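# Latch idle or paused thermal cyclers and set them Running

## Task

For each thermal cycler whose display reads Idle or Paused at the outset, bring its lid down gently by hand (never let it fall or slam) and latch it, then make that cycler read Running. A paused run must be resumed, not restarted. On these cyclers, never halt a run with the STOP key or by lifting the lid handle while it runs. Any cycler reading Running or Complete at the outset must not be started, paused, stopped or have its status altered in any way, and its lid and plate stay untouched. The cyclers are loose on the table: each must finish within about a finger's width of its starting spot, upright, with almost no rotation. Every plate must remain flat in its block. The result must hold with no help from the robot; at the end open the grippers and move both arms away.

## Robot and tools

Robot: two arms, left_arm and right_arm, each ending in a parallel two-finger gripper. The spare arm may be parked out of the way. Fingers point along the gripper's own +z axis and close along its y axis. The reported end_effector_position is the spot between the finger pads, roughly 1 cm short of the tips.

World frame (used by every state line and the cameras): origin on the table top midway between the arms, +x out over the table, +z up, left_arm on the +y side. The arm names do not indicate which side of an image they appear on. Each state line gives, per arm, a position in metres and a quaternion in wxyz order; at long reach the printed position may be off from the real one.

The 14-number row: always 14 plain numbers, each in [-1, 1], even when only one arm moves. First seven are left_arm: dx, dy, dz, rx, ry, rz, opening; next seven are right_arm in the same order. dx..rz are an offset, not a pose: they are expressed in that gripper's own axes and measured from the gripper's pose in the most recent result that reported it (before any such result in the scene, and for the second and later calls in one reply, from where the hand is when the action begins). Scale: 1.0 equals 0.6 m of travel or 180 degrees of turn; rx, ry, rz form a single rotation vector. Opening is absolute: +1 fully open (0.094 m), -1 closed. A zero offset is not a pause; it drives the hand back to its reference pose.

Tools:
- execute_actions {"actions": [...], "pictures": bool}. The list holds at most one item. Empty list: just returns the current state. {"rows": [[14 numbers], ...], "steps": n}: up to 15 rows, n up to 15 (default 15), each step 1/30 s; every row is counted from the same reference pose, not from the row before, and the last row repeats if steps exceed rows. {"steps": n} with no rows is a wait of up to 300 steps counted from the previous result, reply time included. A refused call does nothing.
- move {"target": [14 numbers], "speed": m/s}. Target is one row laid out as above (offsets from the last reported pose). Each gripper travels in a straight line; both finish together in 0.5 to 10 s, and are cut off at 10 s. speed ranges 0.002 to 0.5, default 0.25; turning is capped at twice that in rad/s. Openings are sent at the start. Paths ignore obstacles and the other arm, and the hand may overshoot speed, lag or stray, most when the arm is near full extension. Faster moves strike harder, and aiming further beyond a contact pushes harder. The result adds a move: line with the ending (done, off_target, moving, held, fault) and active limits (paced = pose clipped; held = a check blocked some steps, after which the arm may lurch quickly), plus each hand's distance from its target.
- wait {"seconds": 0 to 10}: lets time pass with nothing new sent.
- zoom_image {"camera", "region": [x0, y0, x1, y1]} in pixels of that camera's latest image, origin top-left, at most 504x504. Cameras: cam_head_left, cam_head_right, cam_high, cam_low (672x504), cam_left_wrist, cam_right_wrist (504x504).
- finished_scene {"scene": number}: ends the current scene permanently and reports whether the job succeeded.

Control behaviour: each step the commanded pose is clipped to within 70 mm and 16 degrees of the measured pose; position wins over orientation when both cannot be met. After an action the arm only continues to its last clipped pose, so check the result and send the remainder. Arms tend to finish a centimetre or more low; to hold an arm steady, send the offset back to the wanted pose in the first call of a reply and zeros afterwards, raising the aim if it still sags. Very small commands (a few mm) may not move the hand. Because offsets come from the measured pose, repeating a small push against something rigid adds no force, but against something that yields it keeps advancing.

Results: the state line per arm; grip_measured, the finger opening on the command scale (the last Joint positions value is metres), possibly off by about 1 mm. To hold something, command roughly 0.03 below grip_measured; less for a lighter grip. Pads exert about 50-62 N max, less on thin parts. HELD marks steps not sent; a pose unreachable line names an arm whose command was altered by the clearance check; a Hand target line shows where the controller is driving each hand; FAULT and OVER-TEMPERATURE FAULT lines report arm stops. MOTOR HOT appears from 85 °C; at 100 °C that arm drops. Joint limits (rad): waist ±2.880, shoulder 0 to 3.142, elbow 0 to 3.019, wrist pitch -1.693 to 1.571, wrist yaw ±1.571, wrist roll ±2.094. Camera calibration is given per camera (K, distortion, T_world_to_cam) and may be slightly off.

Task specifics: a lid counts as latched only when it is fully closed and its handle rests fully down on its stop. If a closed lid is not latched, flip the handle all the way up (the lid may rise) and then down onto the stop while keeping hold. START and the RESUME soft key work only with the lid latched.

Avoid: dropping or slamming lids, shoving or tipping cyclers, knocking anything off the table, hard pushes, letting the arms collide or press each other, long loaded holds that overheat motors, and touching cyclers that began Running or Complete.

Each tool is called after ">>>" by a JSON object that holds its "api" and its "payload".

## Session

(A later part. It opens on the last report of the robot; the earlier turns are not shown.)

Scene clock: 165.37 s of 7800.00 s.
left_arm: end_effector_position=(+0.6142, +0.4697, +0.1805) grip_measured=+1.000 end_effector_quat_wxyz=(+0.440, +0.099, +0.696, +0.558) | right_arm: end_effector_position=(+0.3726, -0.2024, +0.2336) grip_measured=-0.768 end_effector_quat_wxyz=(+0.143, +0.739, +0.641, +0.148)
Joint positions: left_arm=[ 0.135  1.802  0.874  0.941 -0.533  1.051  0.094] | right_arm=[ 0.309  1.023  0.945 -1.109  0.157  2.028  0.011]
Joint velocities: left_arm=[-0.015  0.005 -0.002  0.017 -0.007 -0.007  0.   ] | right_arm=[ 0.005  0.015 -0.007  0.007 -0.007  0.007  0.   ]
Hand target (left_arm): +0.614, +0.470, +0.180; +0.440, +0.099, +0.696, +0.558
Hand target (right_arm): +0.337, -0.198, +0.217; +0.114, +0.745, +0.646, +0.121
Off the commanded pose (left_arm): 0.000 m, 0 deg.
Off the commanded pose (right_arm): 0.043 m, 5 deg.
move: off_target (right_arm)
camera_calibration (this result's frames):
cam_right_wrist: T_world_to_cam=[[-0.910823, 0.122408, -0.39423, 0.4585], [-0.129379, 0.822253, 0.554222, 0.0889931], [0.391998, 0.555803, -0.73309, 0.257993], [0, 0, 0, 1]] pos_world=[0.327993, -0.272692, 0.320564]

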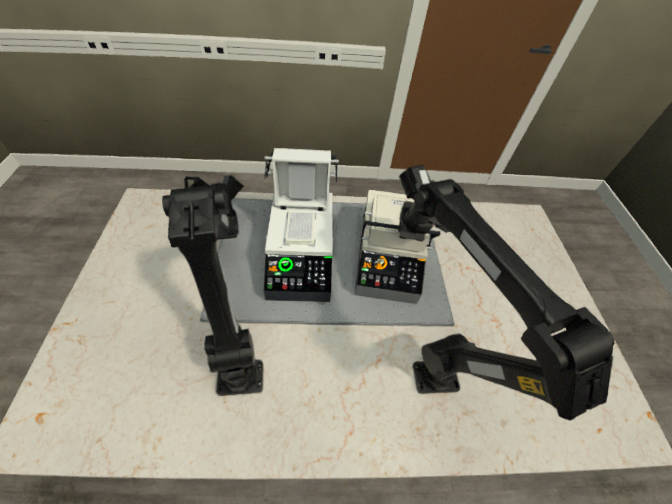

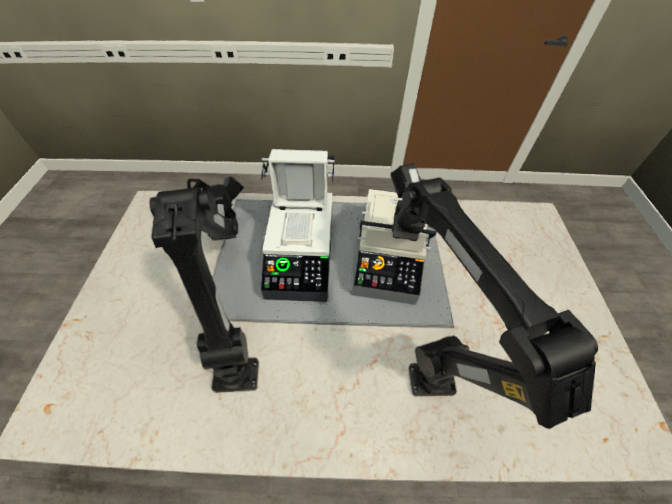

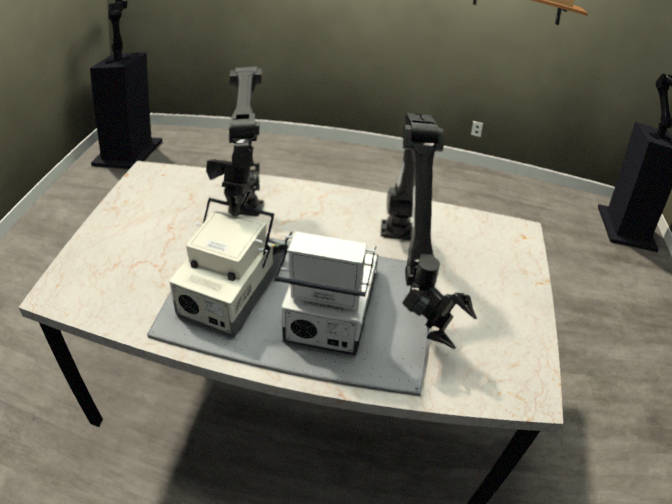

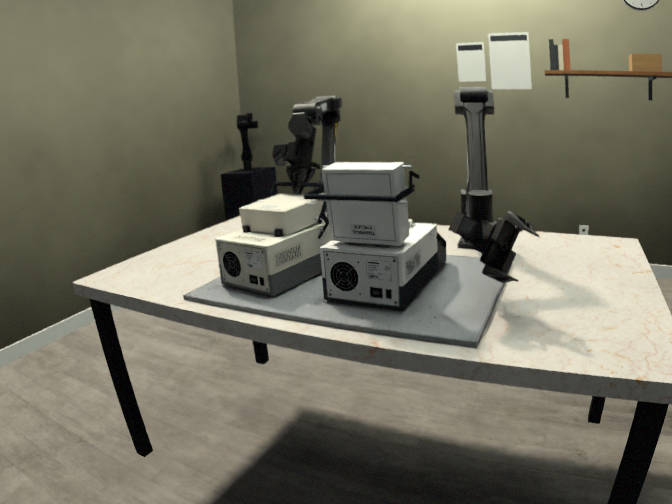

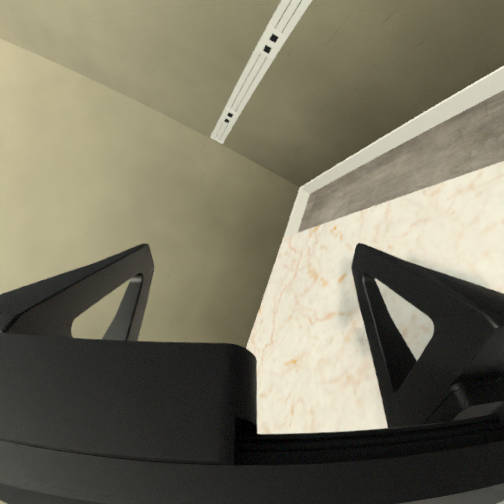

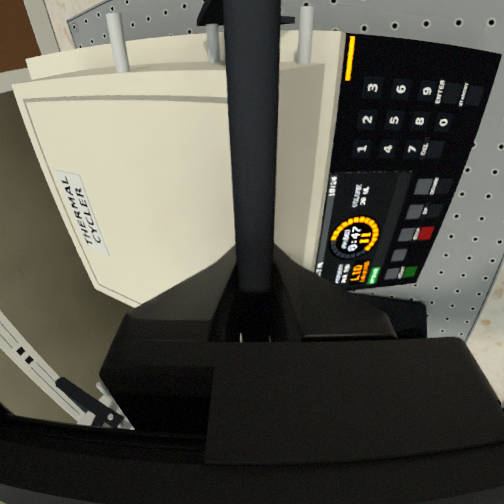

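>>> {"api": "move", "payload": {"target": [0,0,0,0,0,0,1,0,0.09,-0.015,0.04,0,0,-0.78], "speed": 0.03}}

>>> {"api": "move", "payload": {"target": [0,0,0,0,0,0,1,0,0.11,0.02,0,0,0,-0.78], "speed": 0.03}}

>>> {"api": "move", "payload": {"target": [0,0,0,0,0,0,1,0,0.08,0.03,0,0,0,-0.78], "speed": 0.03}}

>>> {"api": "zoom_image", "payload": {"camera": "cam_low", "region": [210, 130, 430, 310]}}

Scene clock: 178.13 s of 7800.00 s.
left_arm: end_effector_position=(+0.6142, +0.4697, +0.1805) grip_measured=+1.000 end_effector_quat_wxyz=(+0.440, +0.099, +0.696, +0.558) | right_arm: end_effector_position=(+0.3994, -0.2060, +0.2526) grip_measured=-0.769 end_effector_quat_wxyz=(+0.088, +0.747, +0.652, +0.101)
Joint positions: left_arm=[ 0.135  1.802  0.874  0.941 -0.533  1.051  0.094] | right_arm=[ 0.238  1.169  1.127 -1.27   0.072  1.972  0.011]
Joint velocities: left_arm=[-0.005 -0.015  0.017 -0.012  0.007 -0.022  0.   ] | right_arm=[-0.005 -0.005 -0.012  0.002 -0.081  0.11   0.   ]
Hand target (left_arm): +0.614, +0.470, +0.180; +0.440, +0.099, +0.696, +0.558
Hand target (right_arm): +0.417, -0.209, +0.263; +0.097, +0.746, +0.650, +0.106
Off the commanded pose (left_arm): 0.000 m, 0 deg.
Off the commanded pose (right_arm): 0.022 m, 1 deg.
After step 90, 7.37 s passed at rest.
move: off_target (right_arm)
camera_calibration (this result's frames):
cam_right_wrist: T_world_to_cam=[[-0.95894, 0.121205, -0.256406, 0.475026], [-0.0538171, 0.809887, 0.584111, 0.0446403], [0.278457, 0.573927, -0.77011, 0.321829], [0, 0, 0, 1]] pos_world=[0.368308, -0.278435, 0.343568]

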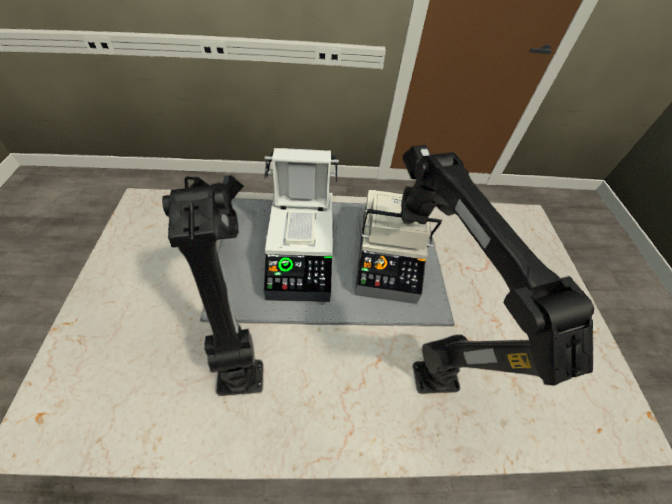

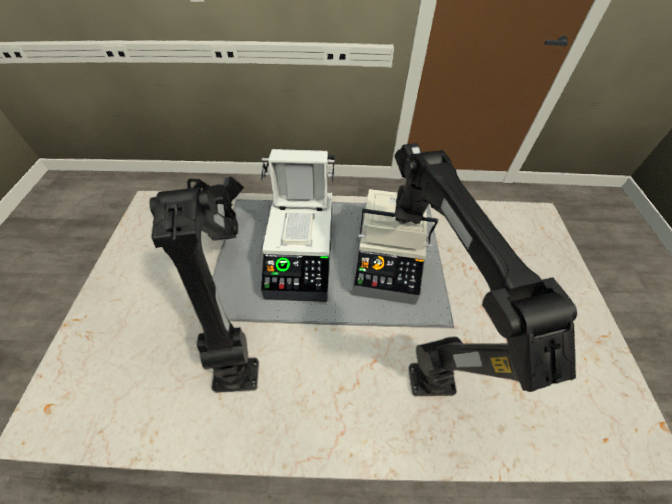

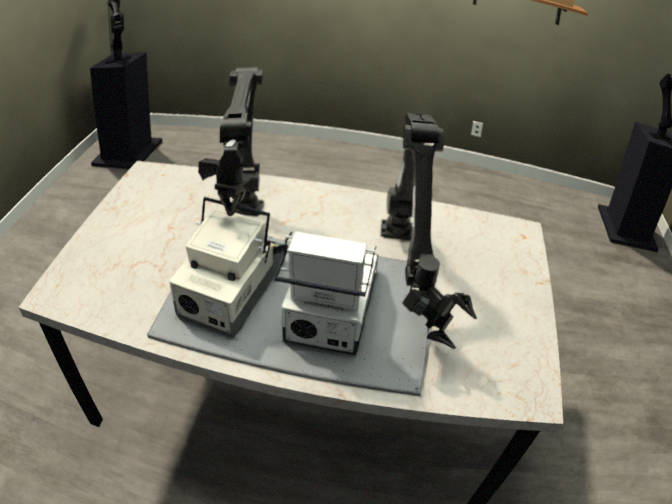

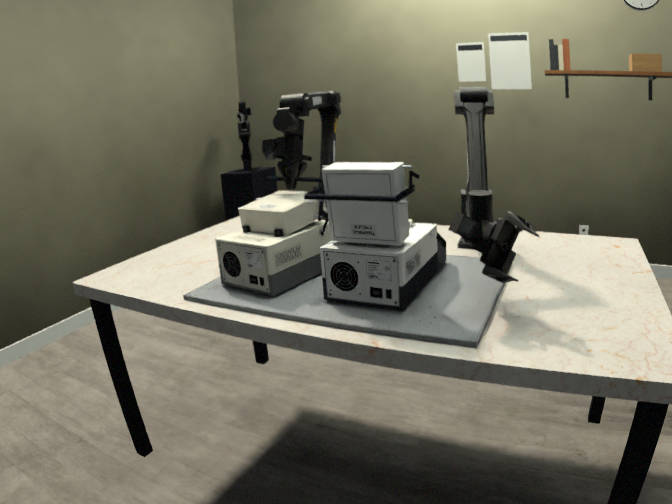

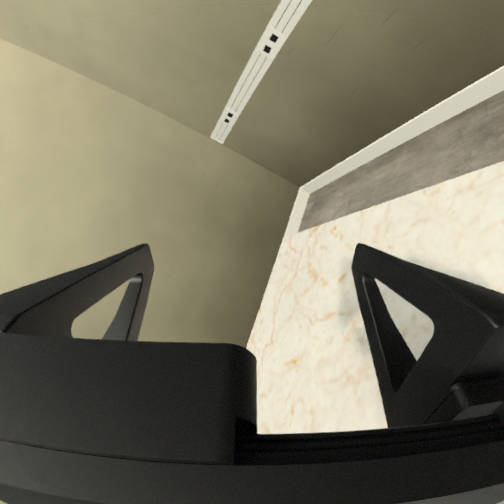

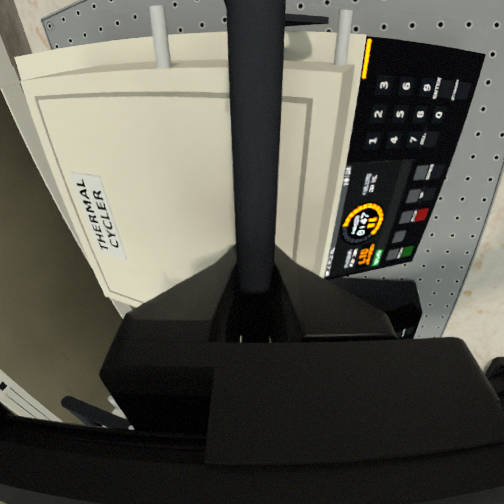

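Scene clock: 180.63 s of 7800.00 s.
left_arm: end_effector_position=(+0.6142, +0.4697, +0.1805) grip_measured=+1.000 end_effector_quat_wxyz=(+0.440, +0.099, +0.696, +0.558) | right_arm: end_effector_position=(+0.4471, -0.2124, +0.2527) grip_measured=-0.771 end_effector_quat_wxyz=(+0.081, +0.748, +0.652, +0.093)
Joint positions: left_arm=[ 0.135  1.802  0.874  0.941 -0.533  1.051  0.094] | right_arm=[ 0.186  1.3    1.241 -1.27   0.054  1.924  0.011]
Joint velocities: left_arm=[-0.024 -0.015 -0.022 -0.002  0.037  0.007  0.   ] | right_arm=[ 0.005 -0.015  0.002 -0.012 -0.022 -0.022 -0.001]
Hand target (left_arm): +0.614, +0.470, +0.180; +0.440, +0.099, +0.696, +0.558
Hand target (right_arm): +0.465, -0.214, +0.258; +0.088, +0.747, +0.652, +0.101
Off the commanded pose (left_arm): 0.000 m, 0 deg.
Off the commanded pose (right_arm): 0.019 m, 1 deg.
move: off_target (right_arm)
camera_calibration (this result's frames):
cam_right_wrist: T_world_to_cam=[[-0.964004, 0.122194, -0.236146, 0.518985], [-0.0408263, 0.809584, 0.585583, 0.0460119], [0.262735, 0.574145, -0.775453, 0.320745], [0, 0, 0, 1]] pos_world=[0.417912, -0.284822, 0.344335]

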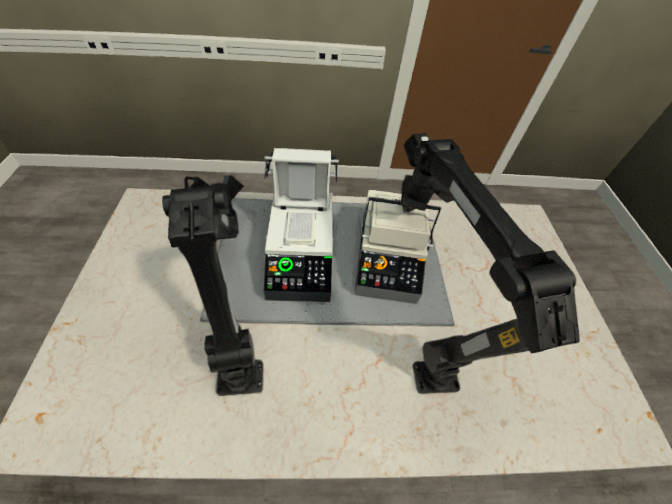

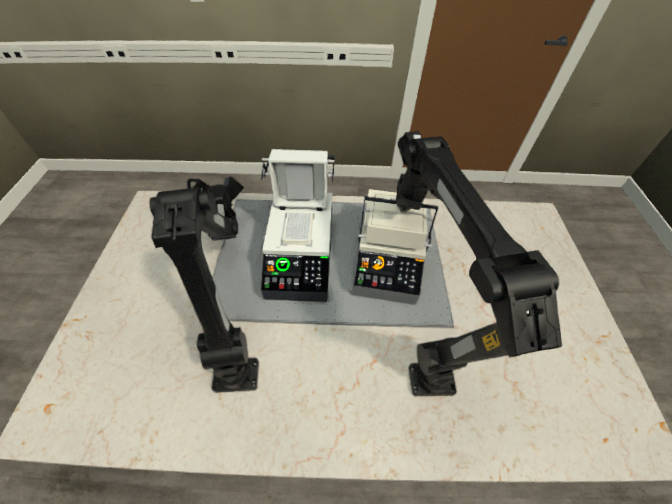

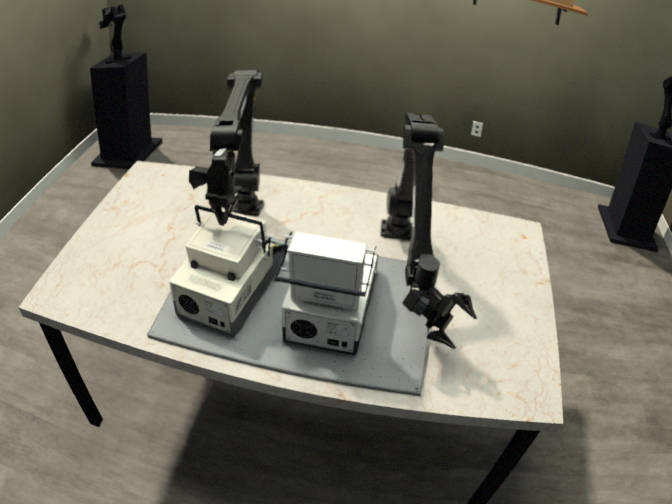

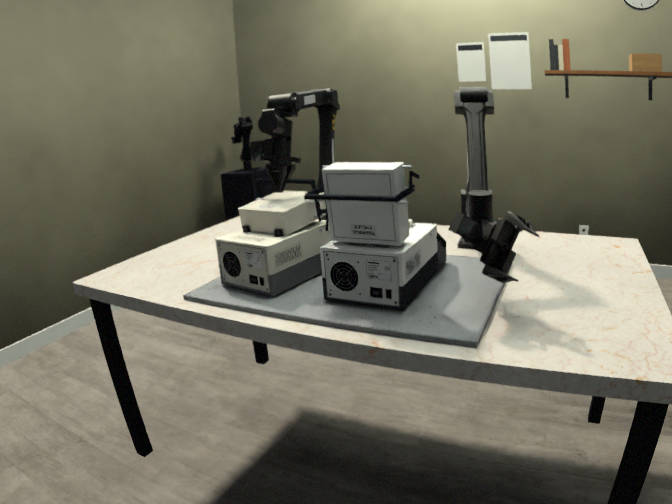

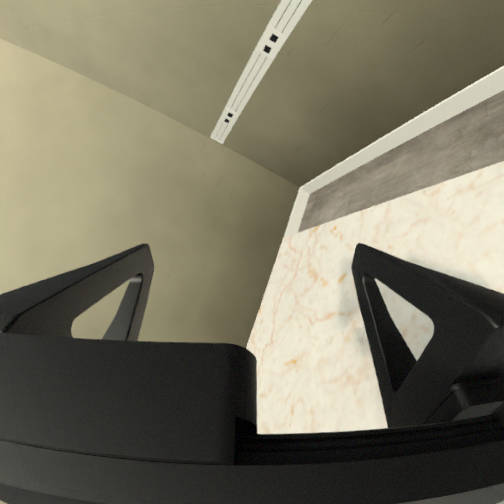

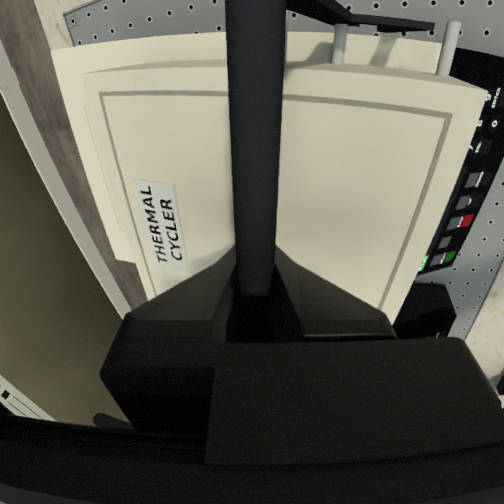

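Scene clock: 182.57 s of 7800.00 s.
left_arm: end_effector_position=(+0.6142, +0.4697, +0.1805) grip_measured=+1.000 end_effector_quat_wxyz=(+0.440, +0.099, +0.696, +0.558) | right_arm: end_effector_position=(+0.4595, -0.2138, +0.2528) grip_measured=-0.771 end_effector_quat_wxyz=(+0.070, +0.749, +0.654, +0.087)
Joint positions: left_arm=[ 0.135  1.802  0.874  0.941 -0.533  1.051  0.094] | right_arm=[ 0.17   1.344  1.286 -1.292  0.038  1.909  0.011]
Joint velocities: left_arm=[-0.015  0.015 -0.022 -0.022  0.066 -0.007  0.   ] | right_arm=[-0.034  0.005  0.012  0.022 -0.007 -0.095  0.   ]
Hand target (left_arm): +0.614, +0.470, +0.180; +0.440, +0.099, +0.696, +0.558
Hand target (right_arm): +0.495, -0.219, +0.247; +0.081, +0.748, +0.652, +0.093
Off the commanded pose (left_arm): 0.000 m, 0 deg.
Off the commanded pose (right_arm): 0.039 m, 1 deg.
move: off_target (right_arm)
camera_calibration (this result's frames):
cam_right_wrist: T_world_to_cam=[[-0.969689, 0.121395, -0.212051, 0.527454], [-0.0286084, 0.805474, 0.591941, 0.0395769], [0.24266, 0.580065, -0.777586, 0.329393], [0, 0, 0, 1]] pos_world=[0.432668, -0.286978, 0.344552]

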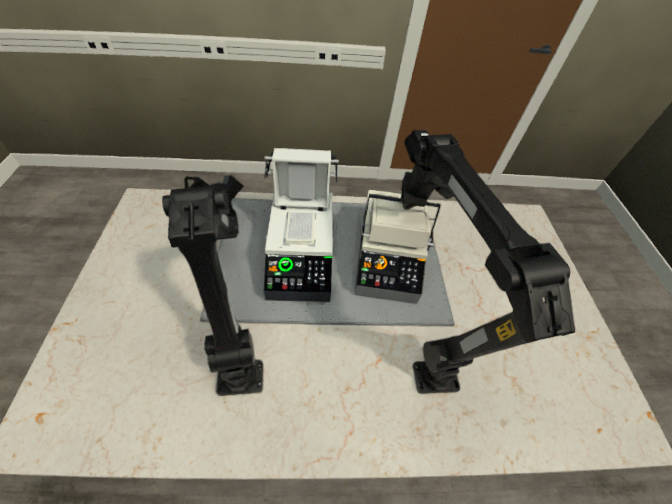

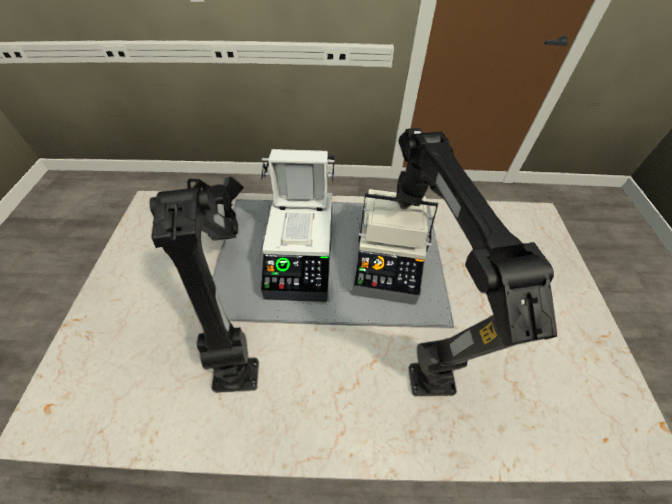

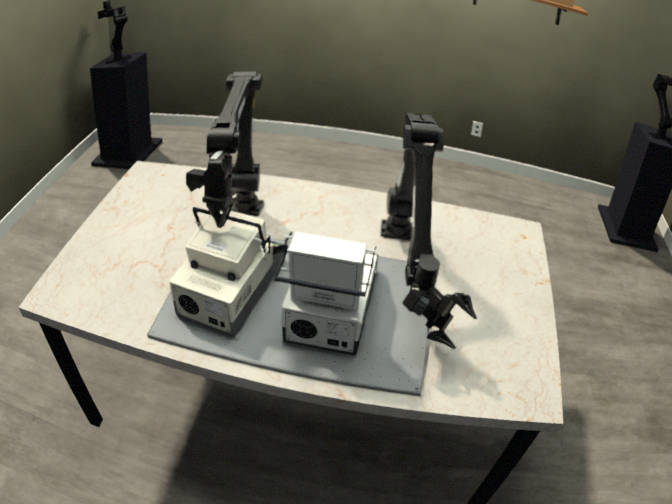

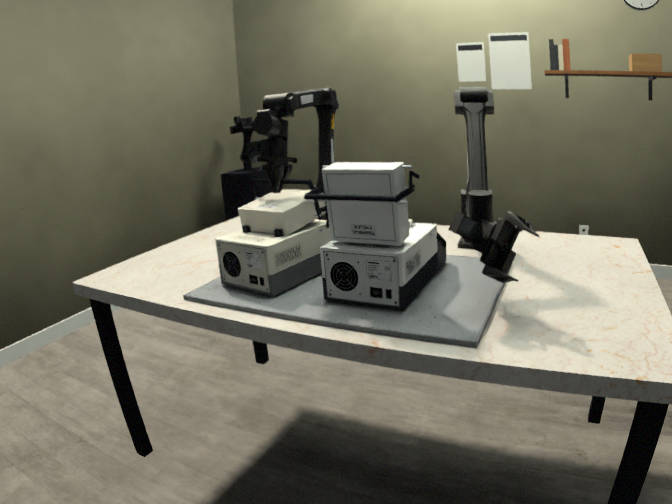

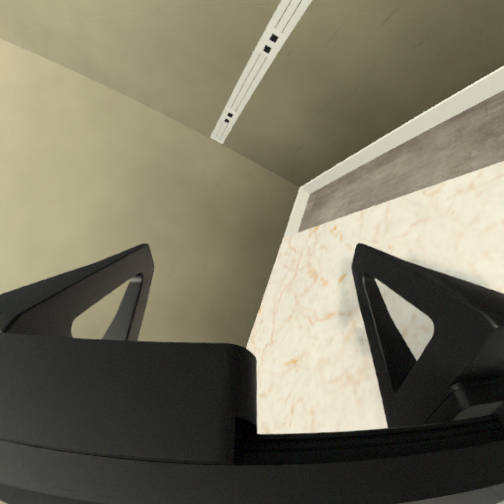

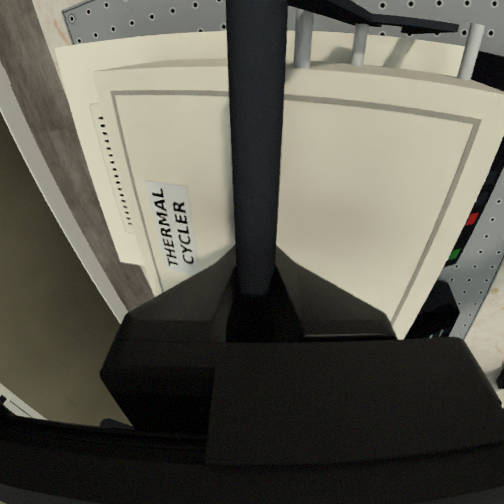

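Region (210, 130, 430, 310) of cam_low's 672x504 image, scaled by 2.291, with more detail than that image has; it fills the top 412 rows of this view, and the rest is white.

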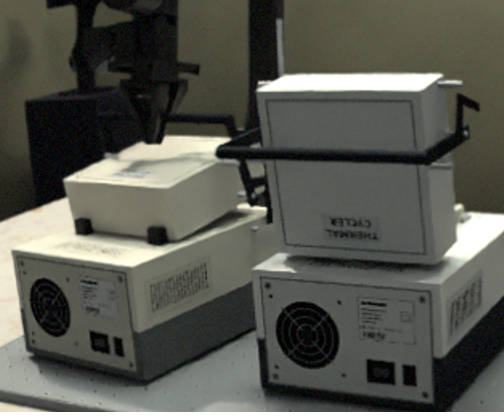

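>>> {"api": "move", "payload": {"target": [0,0,0,0,0,0,1,0,0.0,0.085,0,0,0,-0.78], "speed": 0.015}}

>>> {"api": "zoom_image", "payload": {"camera": "cam_low", "region": [210, 130, 430, 310]}}

Scene clock: 193.30 s of 7800.00 s.
left_arm: end_effector_position=(+0.6142, +0.4697, +0.1805) grip_measured=+1.000 end_effector_quat_wxyz=(+0.440, +0.099, +0.696, +0.558) | right_arm: end_effector_position=(+0.4565, -0.2132, +0.2486) grip_measured=-0.772 end_effector_quat_wxyz=(+0.080, +0.746, +0.652, +0.109)
Joint positions: left_arm=[ 0.135  1.802  0.874  0.941 -0.533  1.051  0.094] | right_arm=[ 0.171  1.308  1.233 -1.228  0.034  1.909  0.011]
Joint velocities: left_arm=[-0.005  0.005 -0.002  0.007 -0.007 -0.022  0.   ] | right_arm=[ 0.005 -0.005 -0.002 -0.022  0.022 -0.066 -0.001]
Hand target (left_arm): +0.614, +0.470, +0.180; +0.440, +0.099, +0.696, +0.558
Hand target (right_arm): +0.466, -0.213, +0.205; +0.070, +0.749, +0.654, +0.086
Off the commanded pose (left_arm): 0.000 m, 0 deg.
Off the commanded pose (right_arm): 0.048 m, 3 deg.
After step 90, 4.10 s passed at rest.
move: off_target (right_arm)
camera_calibration (this result's frames):
cam_right_wrist: T_world_to_cam=[[-0.959167, 0.122559, -0.25491, 0.529645], [-0.057898, 0.797083, 0.601088, 0.0508048], [0.276853, 0.591302, -0.757439, 0.308276], [0, 0, 0, 1]] pos_world=[0.425612, -0.287692, 0.337974]

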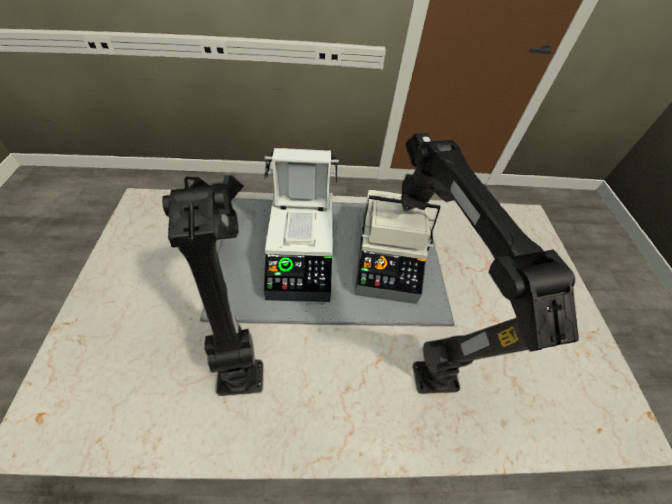

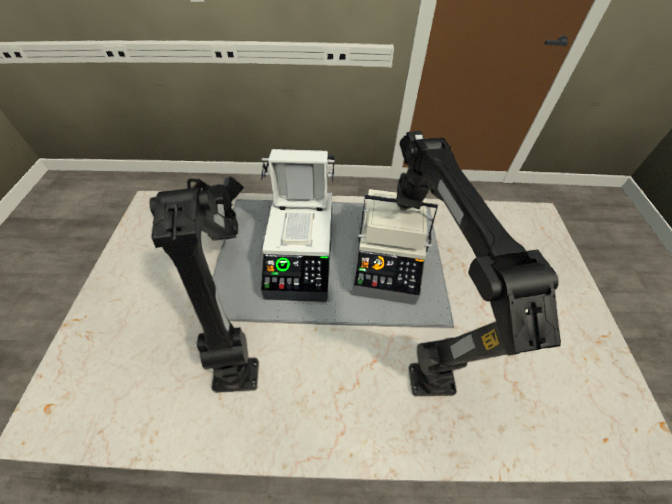

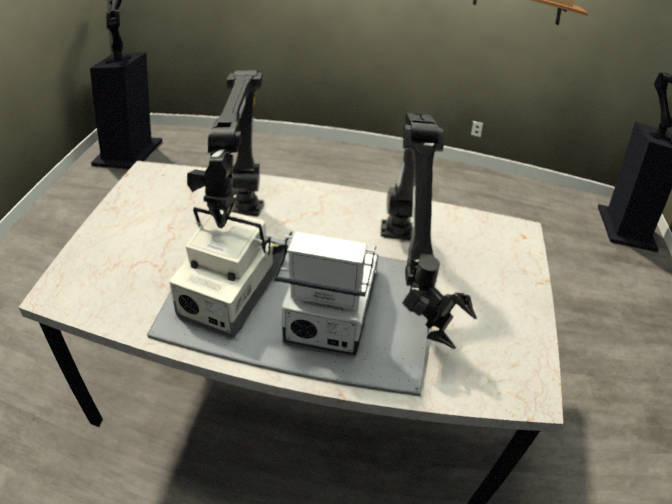

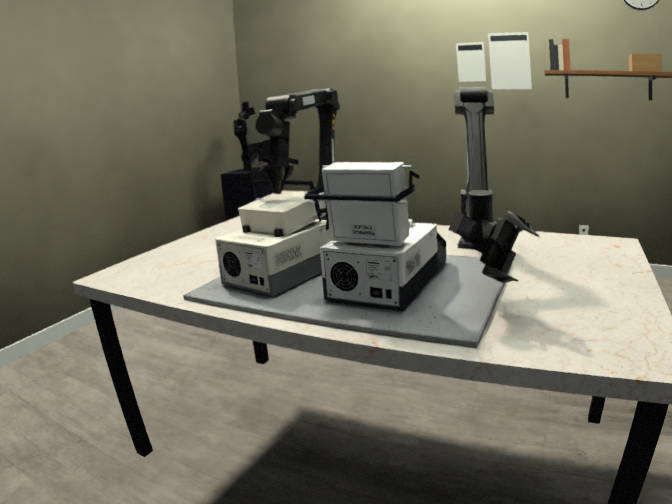

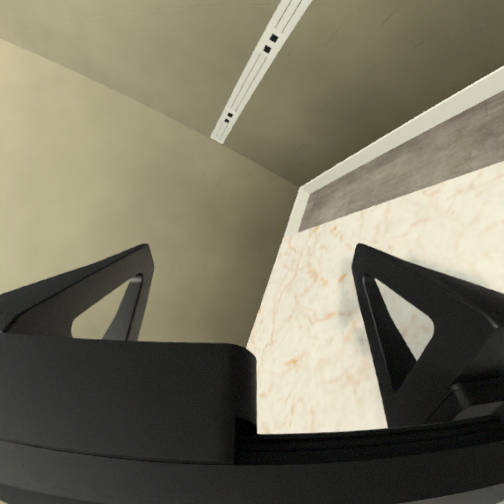

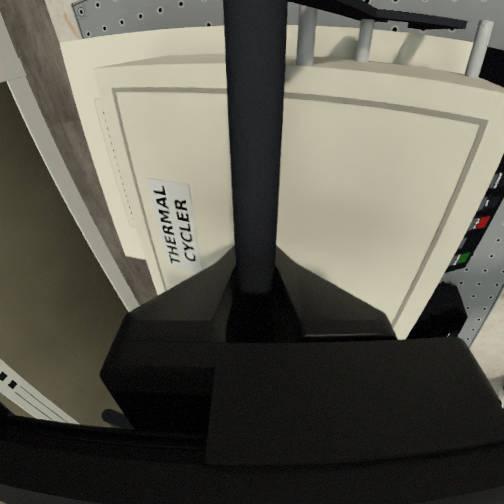

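Region (210, 130, 430, 310) of cam_low's 672x504 image, scaled by 2.291, with more detail than that image has; it fills the top 412 rows of this view, and the rest is white.

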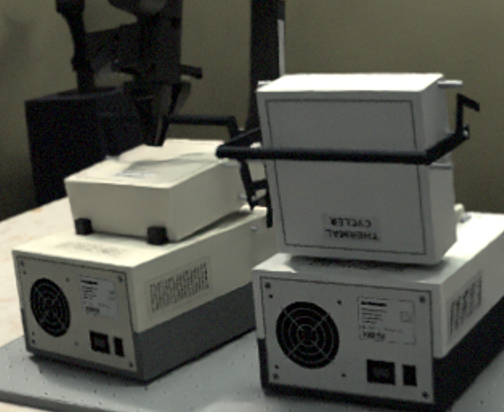

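>>> {"api": "move", "payload": {"target": [0,0,0,0,0,0,1,0,-0.045,0.075,0.015,0,0,-0.78], "speed": 0.015}}

>>> {"api": "zoom_image", "payload": {"camera": "cam_low", "region": [210, 130, 430, 310]}}

Scene clock: 204.00 s of 7800.00 s.
left_arm: end_effector_position=(+0.6142, +0.4697, +0.1805) grip_measured=+1.000 end_effector_quat_wxyz=(+0.440, +0.099, +0.696, +0.558) | right_arm: end_effector_position=(+0.4550, -0.2123, +0.2468) grip_measured=-0.772 end_effector_quat_wxyz=(+0.095, +0.742, +0.649, +0.136)
Joint positions: left_arm=[ 0.135  1.802  0.874  0.941 -0.533  1.051  0.094] | right_arm=[ 0.173  1.266  1.18  -1.152  0.033  1.909  0.011]
Joint velocities: left_arm=[-0.005 -0.005  0.012 -0.002 -0.051 -0.007  0.   ] | right_arm=[-0.005 -0.005 -0.007  0.002  0.066  0.037 -0.001]
Hand target (left_arm): +0.614, +0.470, +0.180; +0.440, +0.099, +0.696, +0.558
Hand target (right_arm): +0.440, -0.209, +0.201; +0.063, +0.748, +0.655, +0.092
Off the commanded pose (left_arm): 0.000 m, 0 deg.
Off the commanded pose (right_arm): 0.050 m, 6 deg.
After step 90, 3.97 s passed at rest.
move: off_target (right_arm)
camera_calibration (this result's frames):
cam_right_wrist: T_world_to_cam=[[-0.941998, 0.1241, -0.311832, 0.534245], [-0.0972877, 0.788265, 0.607597, 0.0654885], [0.321209, 0.602692, -0.73047, 0.282409], [0, 0, 0, 1]] pos_world=[0.418916, -0.288128, 0.333095]

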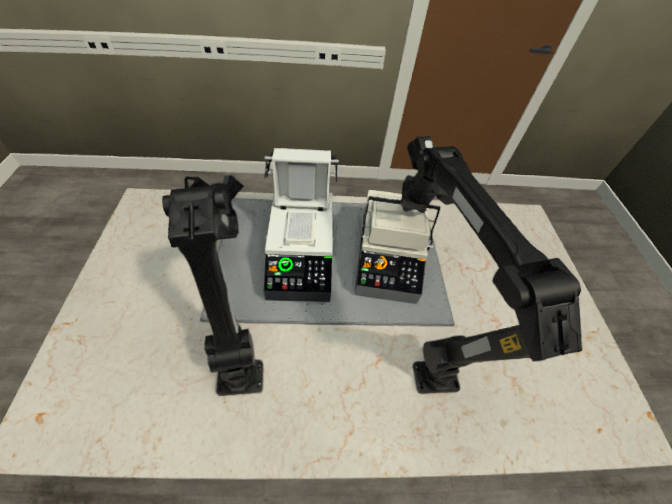

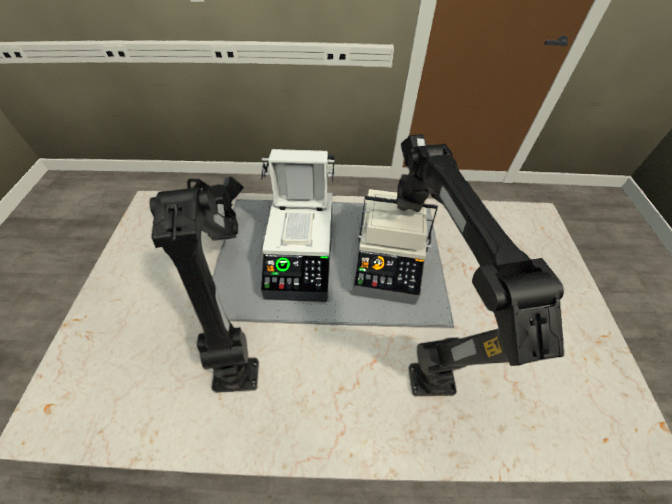

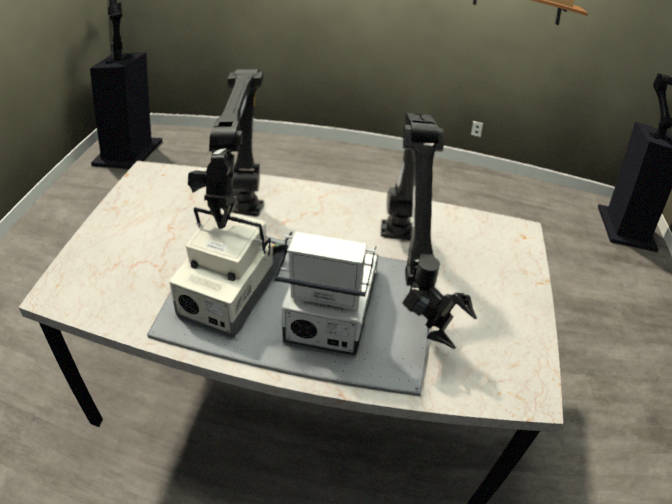

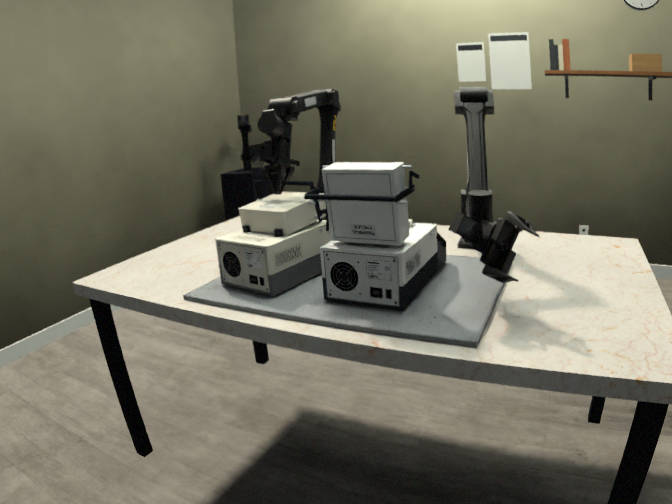

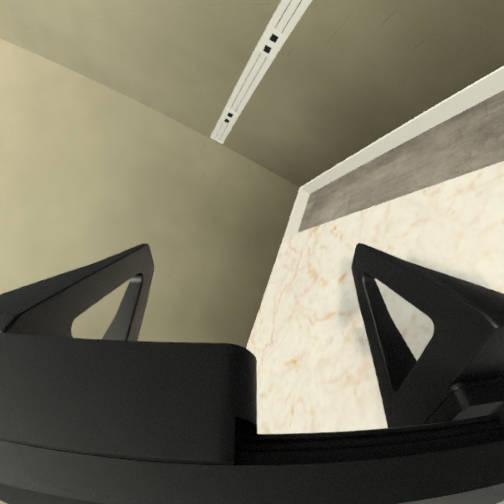

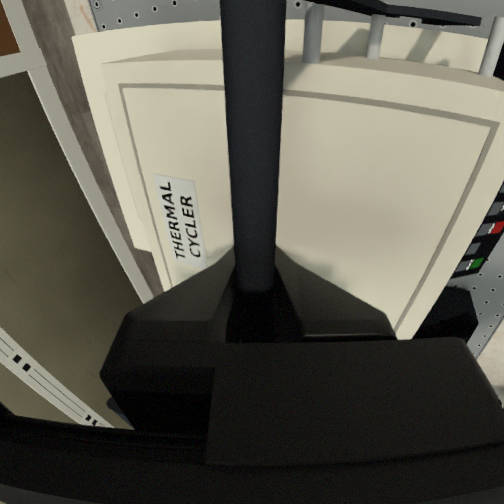

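Region (210, 130, 430, 310) of cam_low's 672x504 image, scaled by 2.291, with more detail than that image has; it fills the top 412 rows of this view, and the rest is white.

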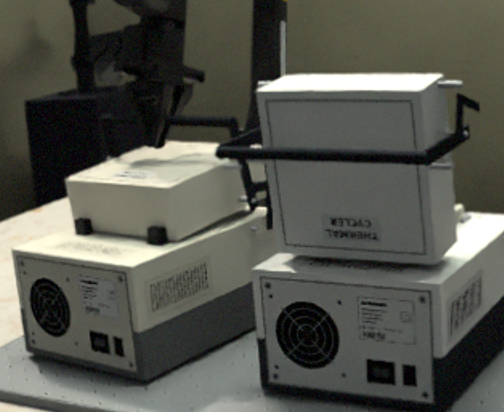

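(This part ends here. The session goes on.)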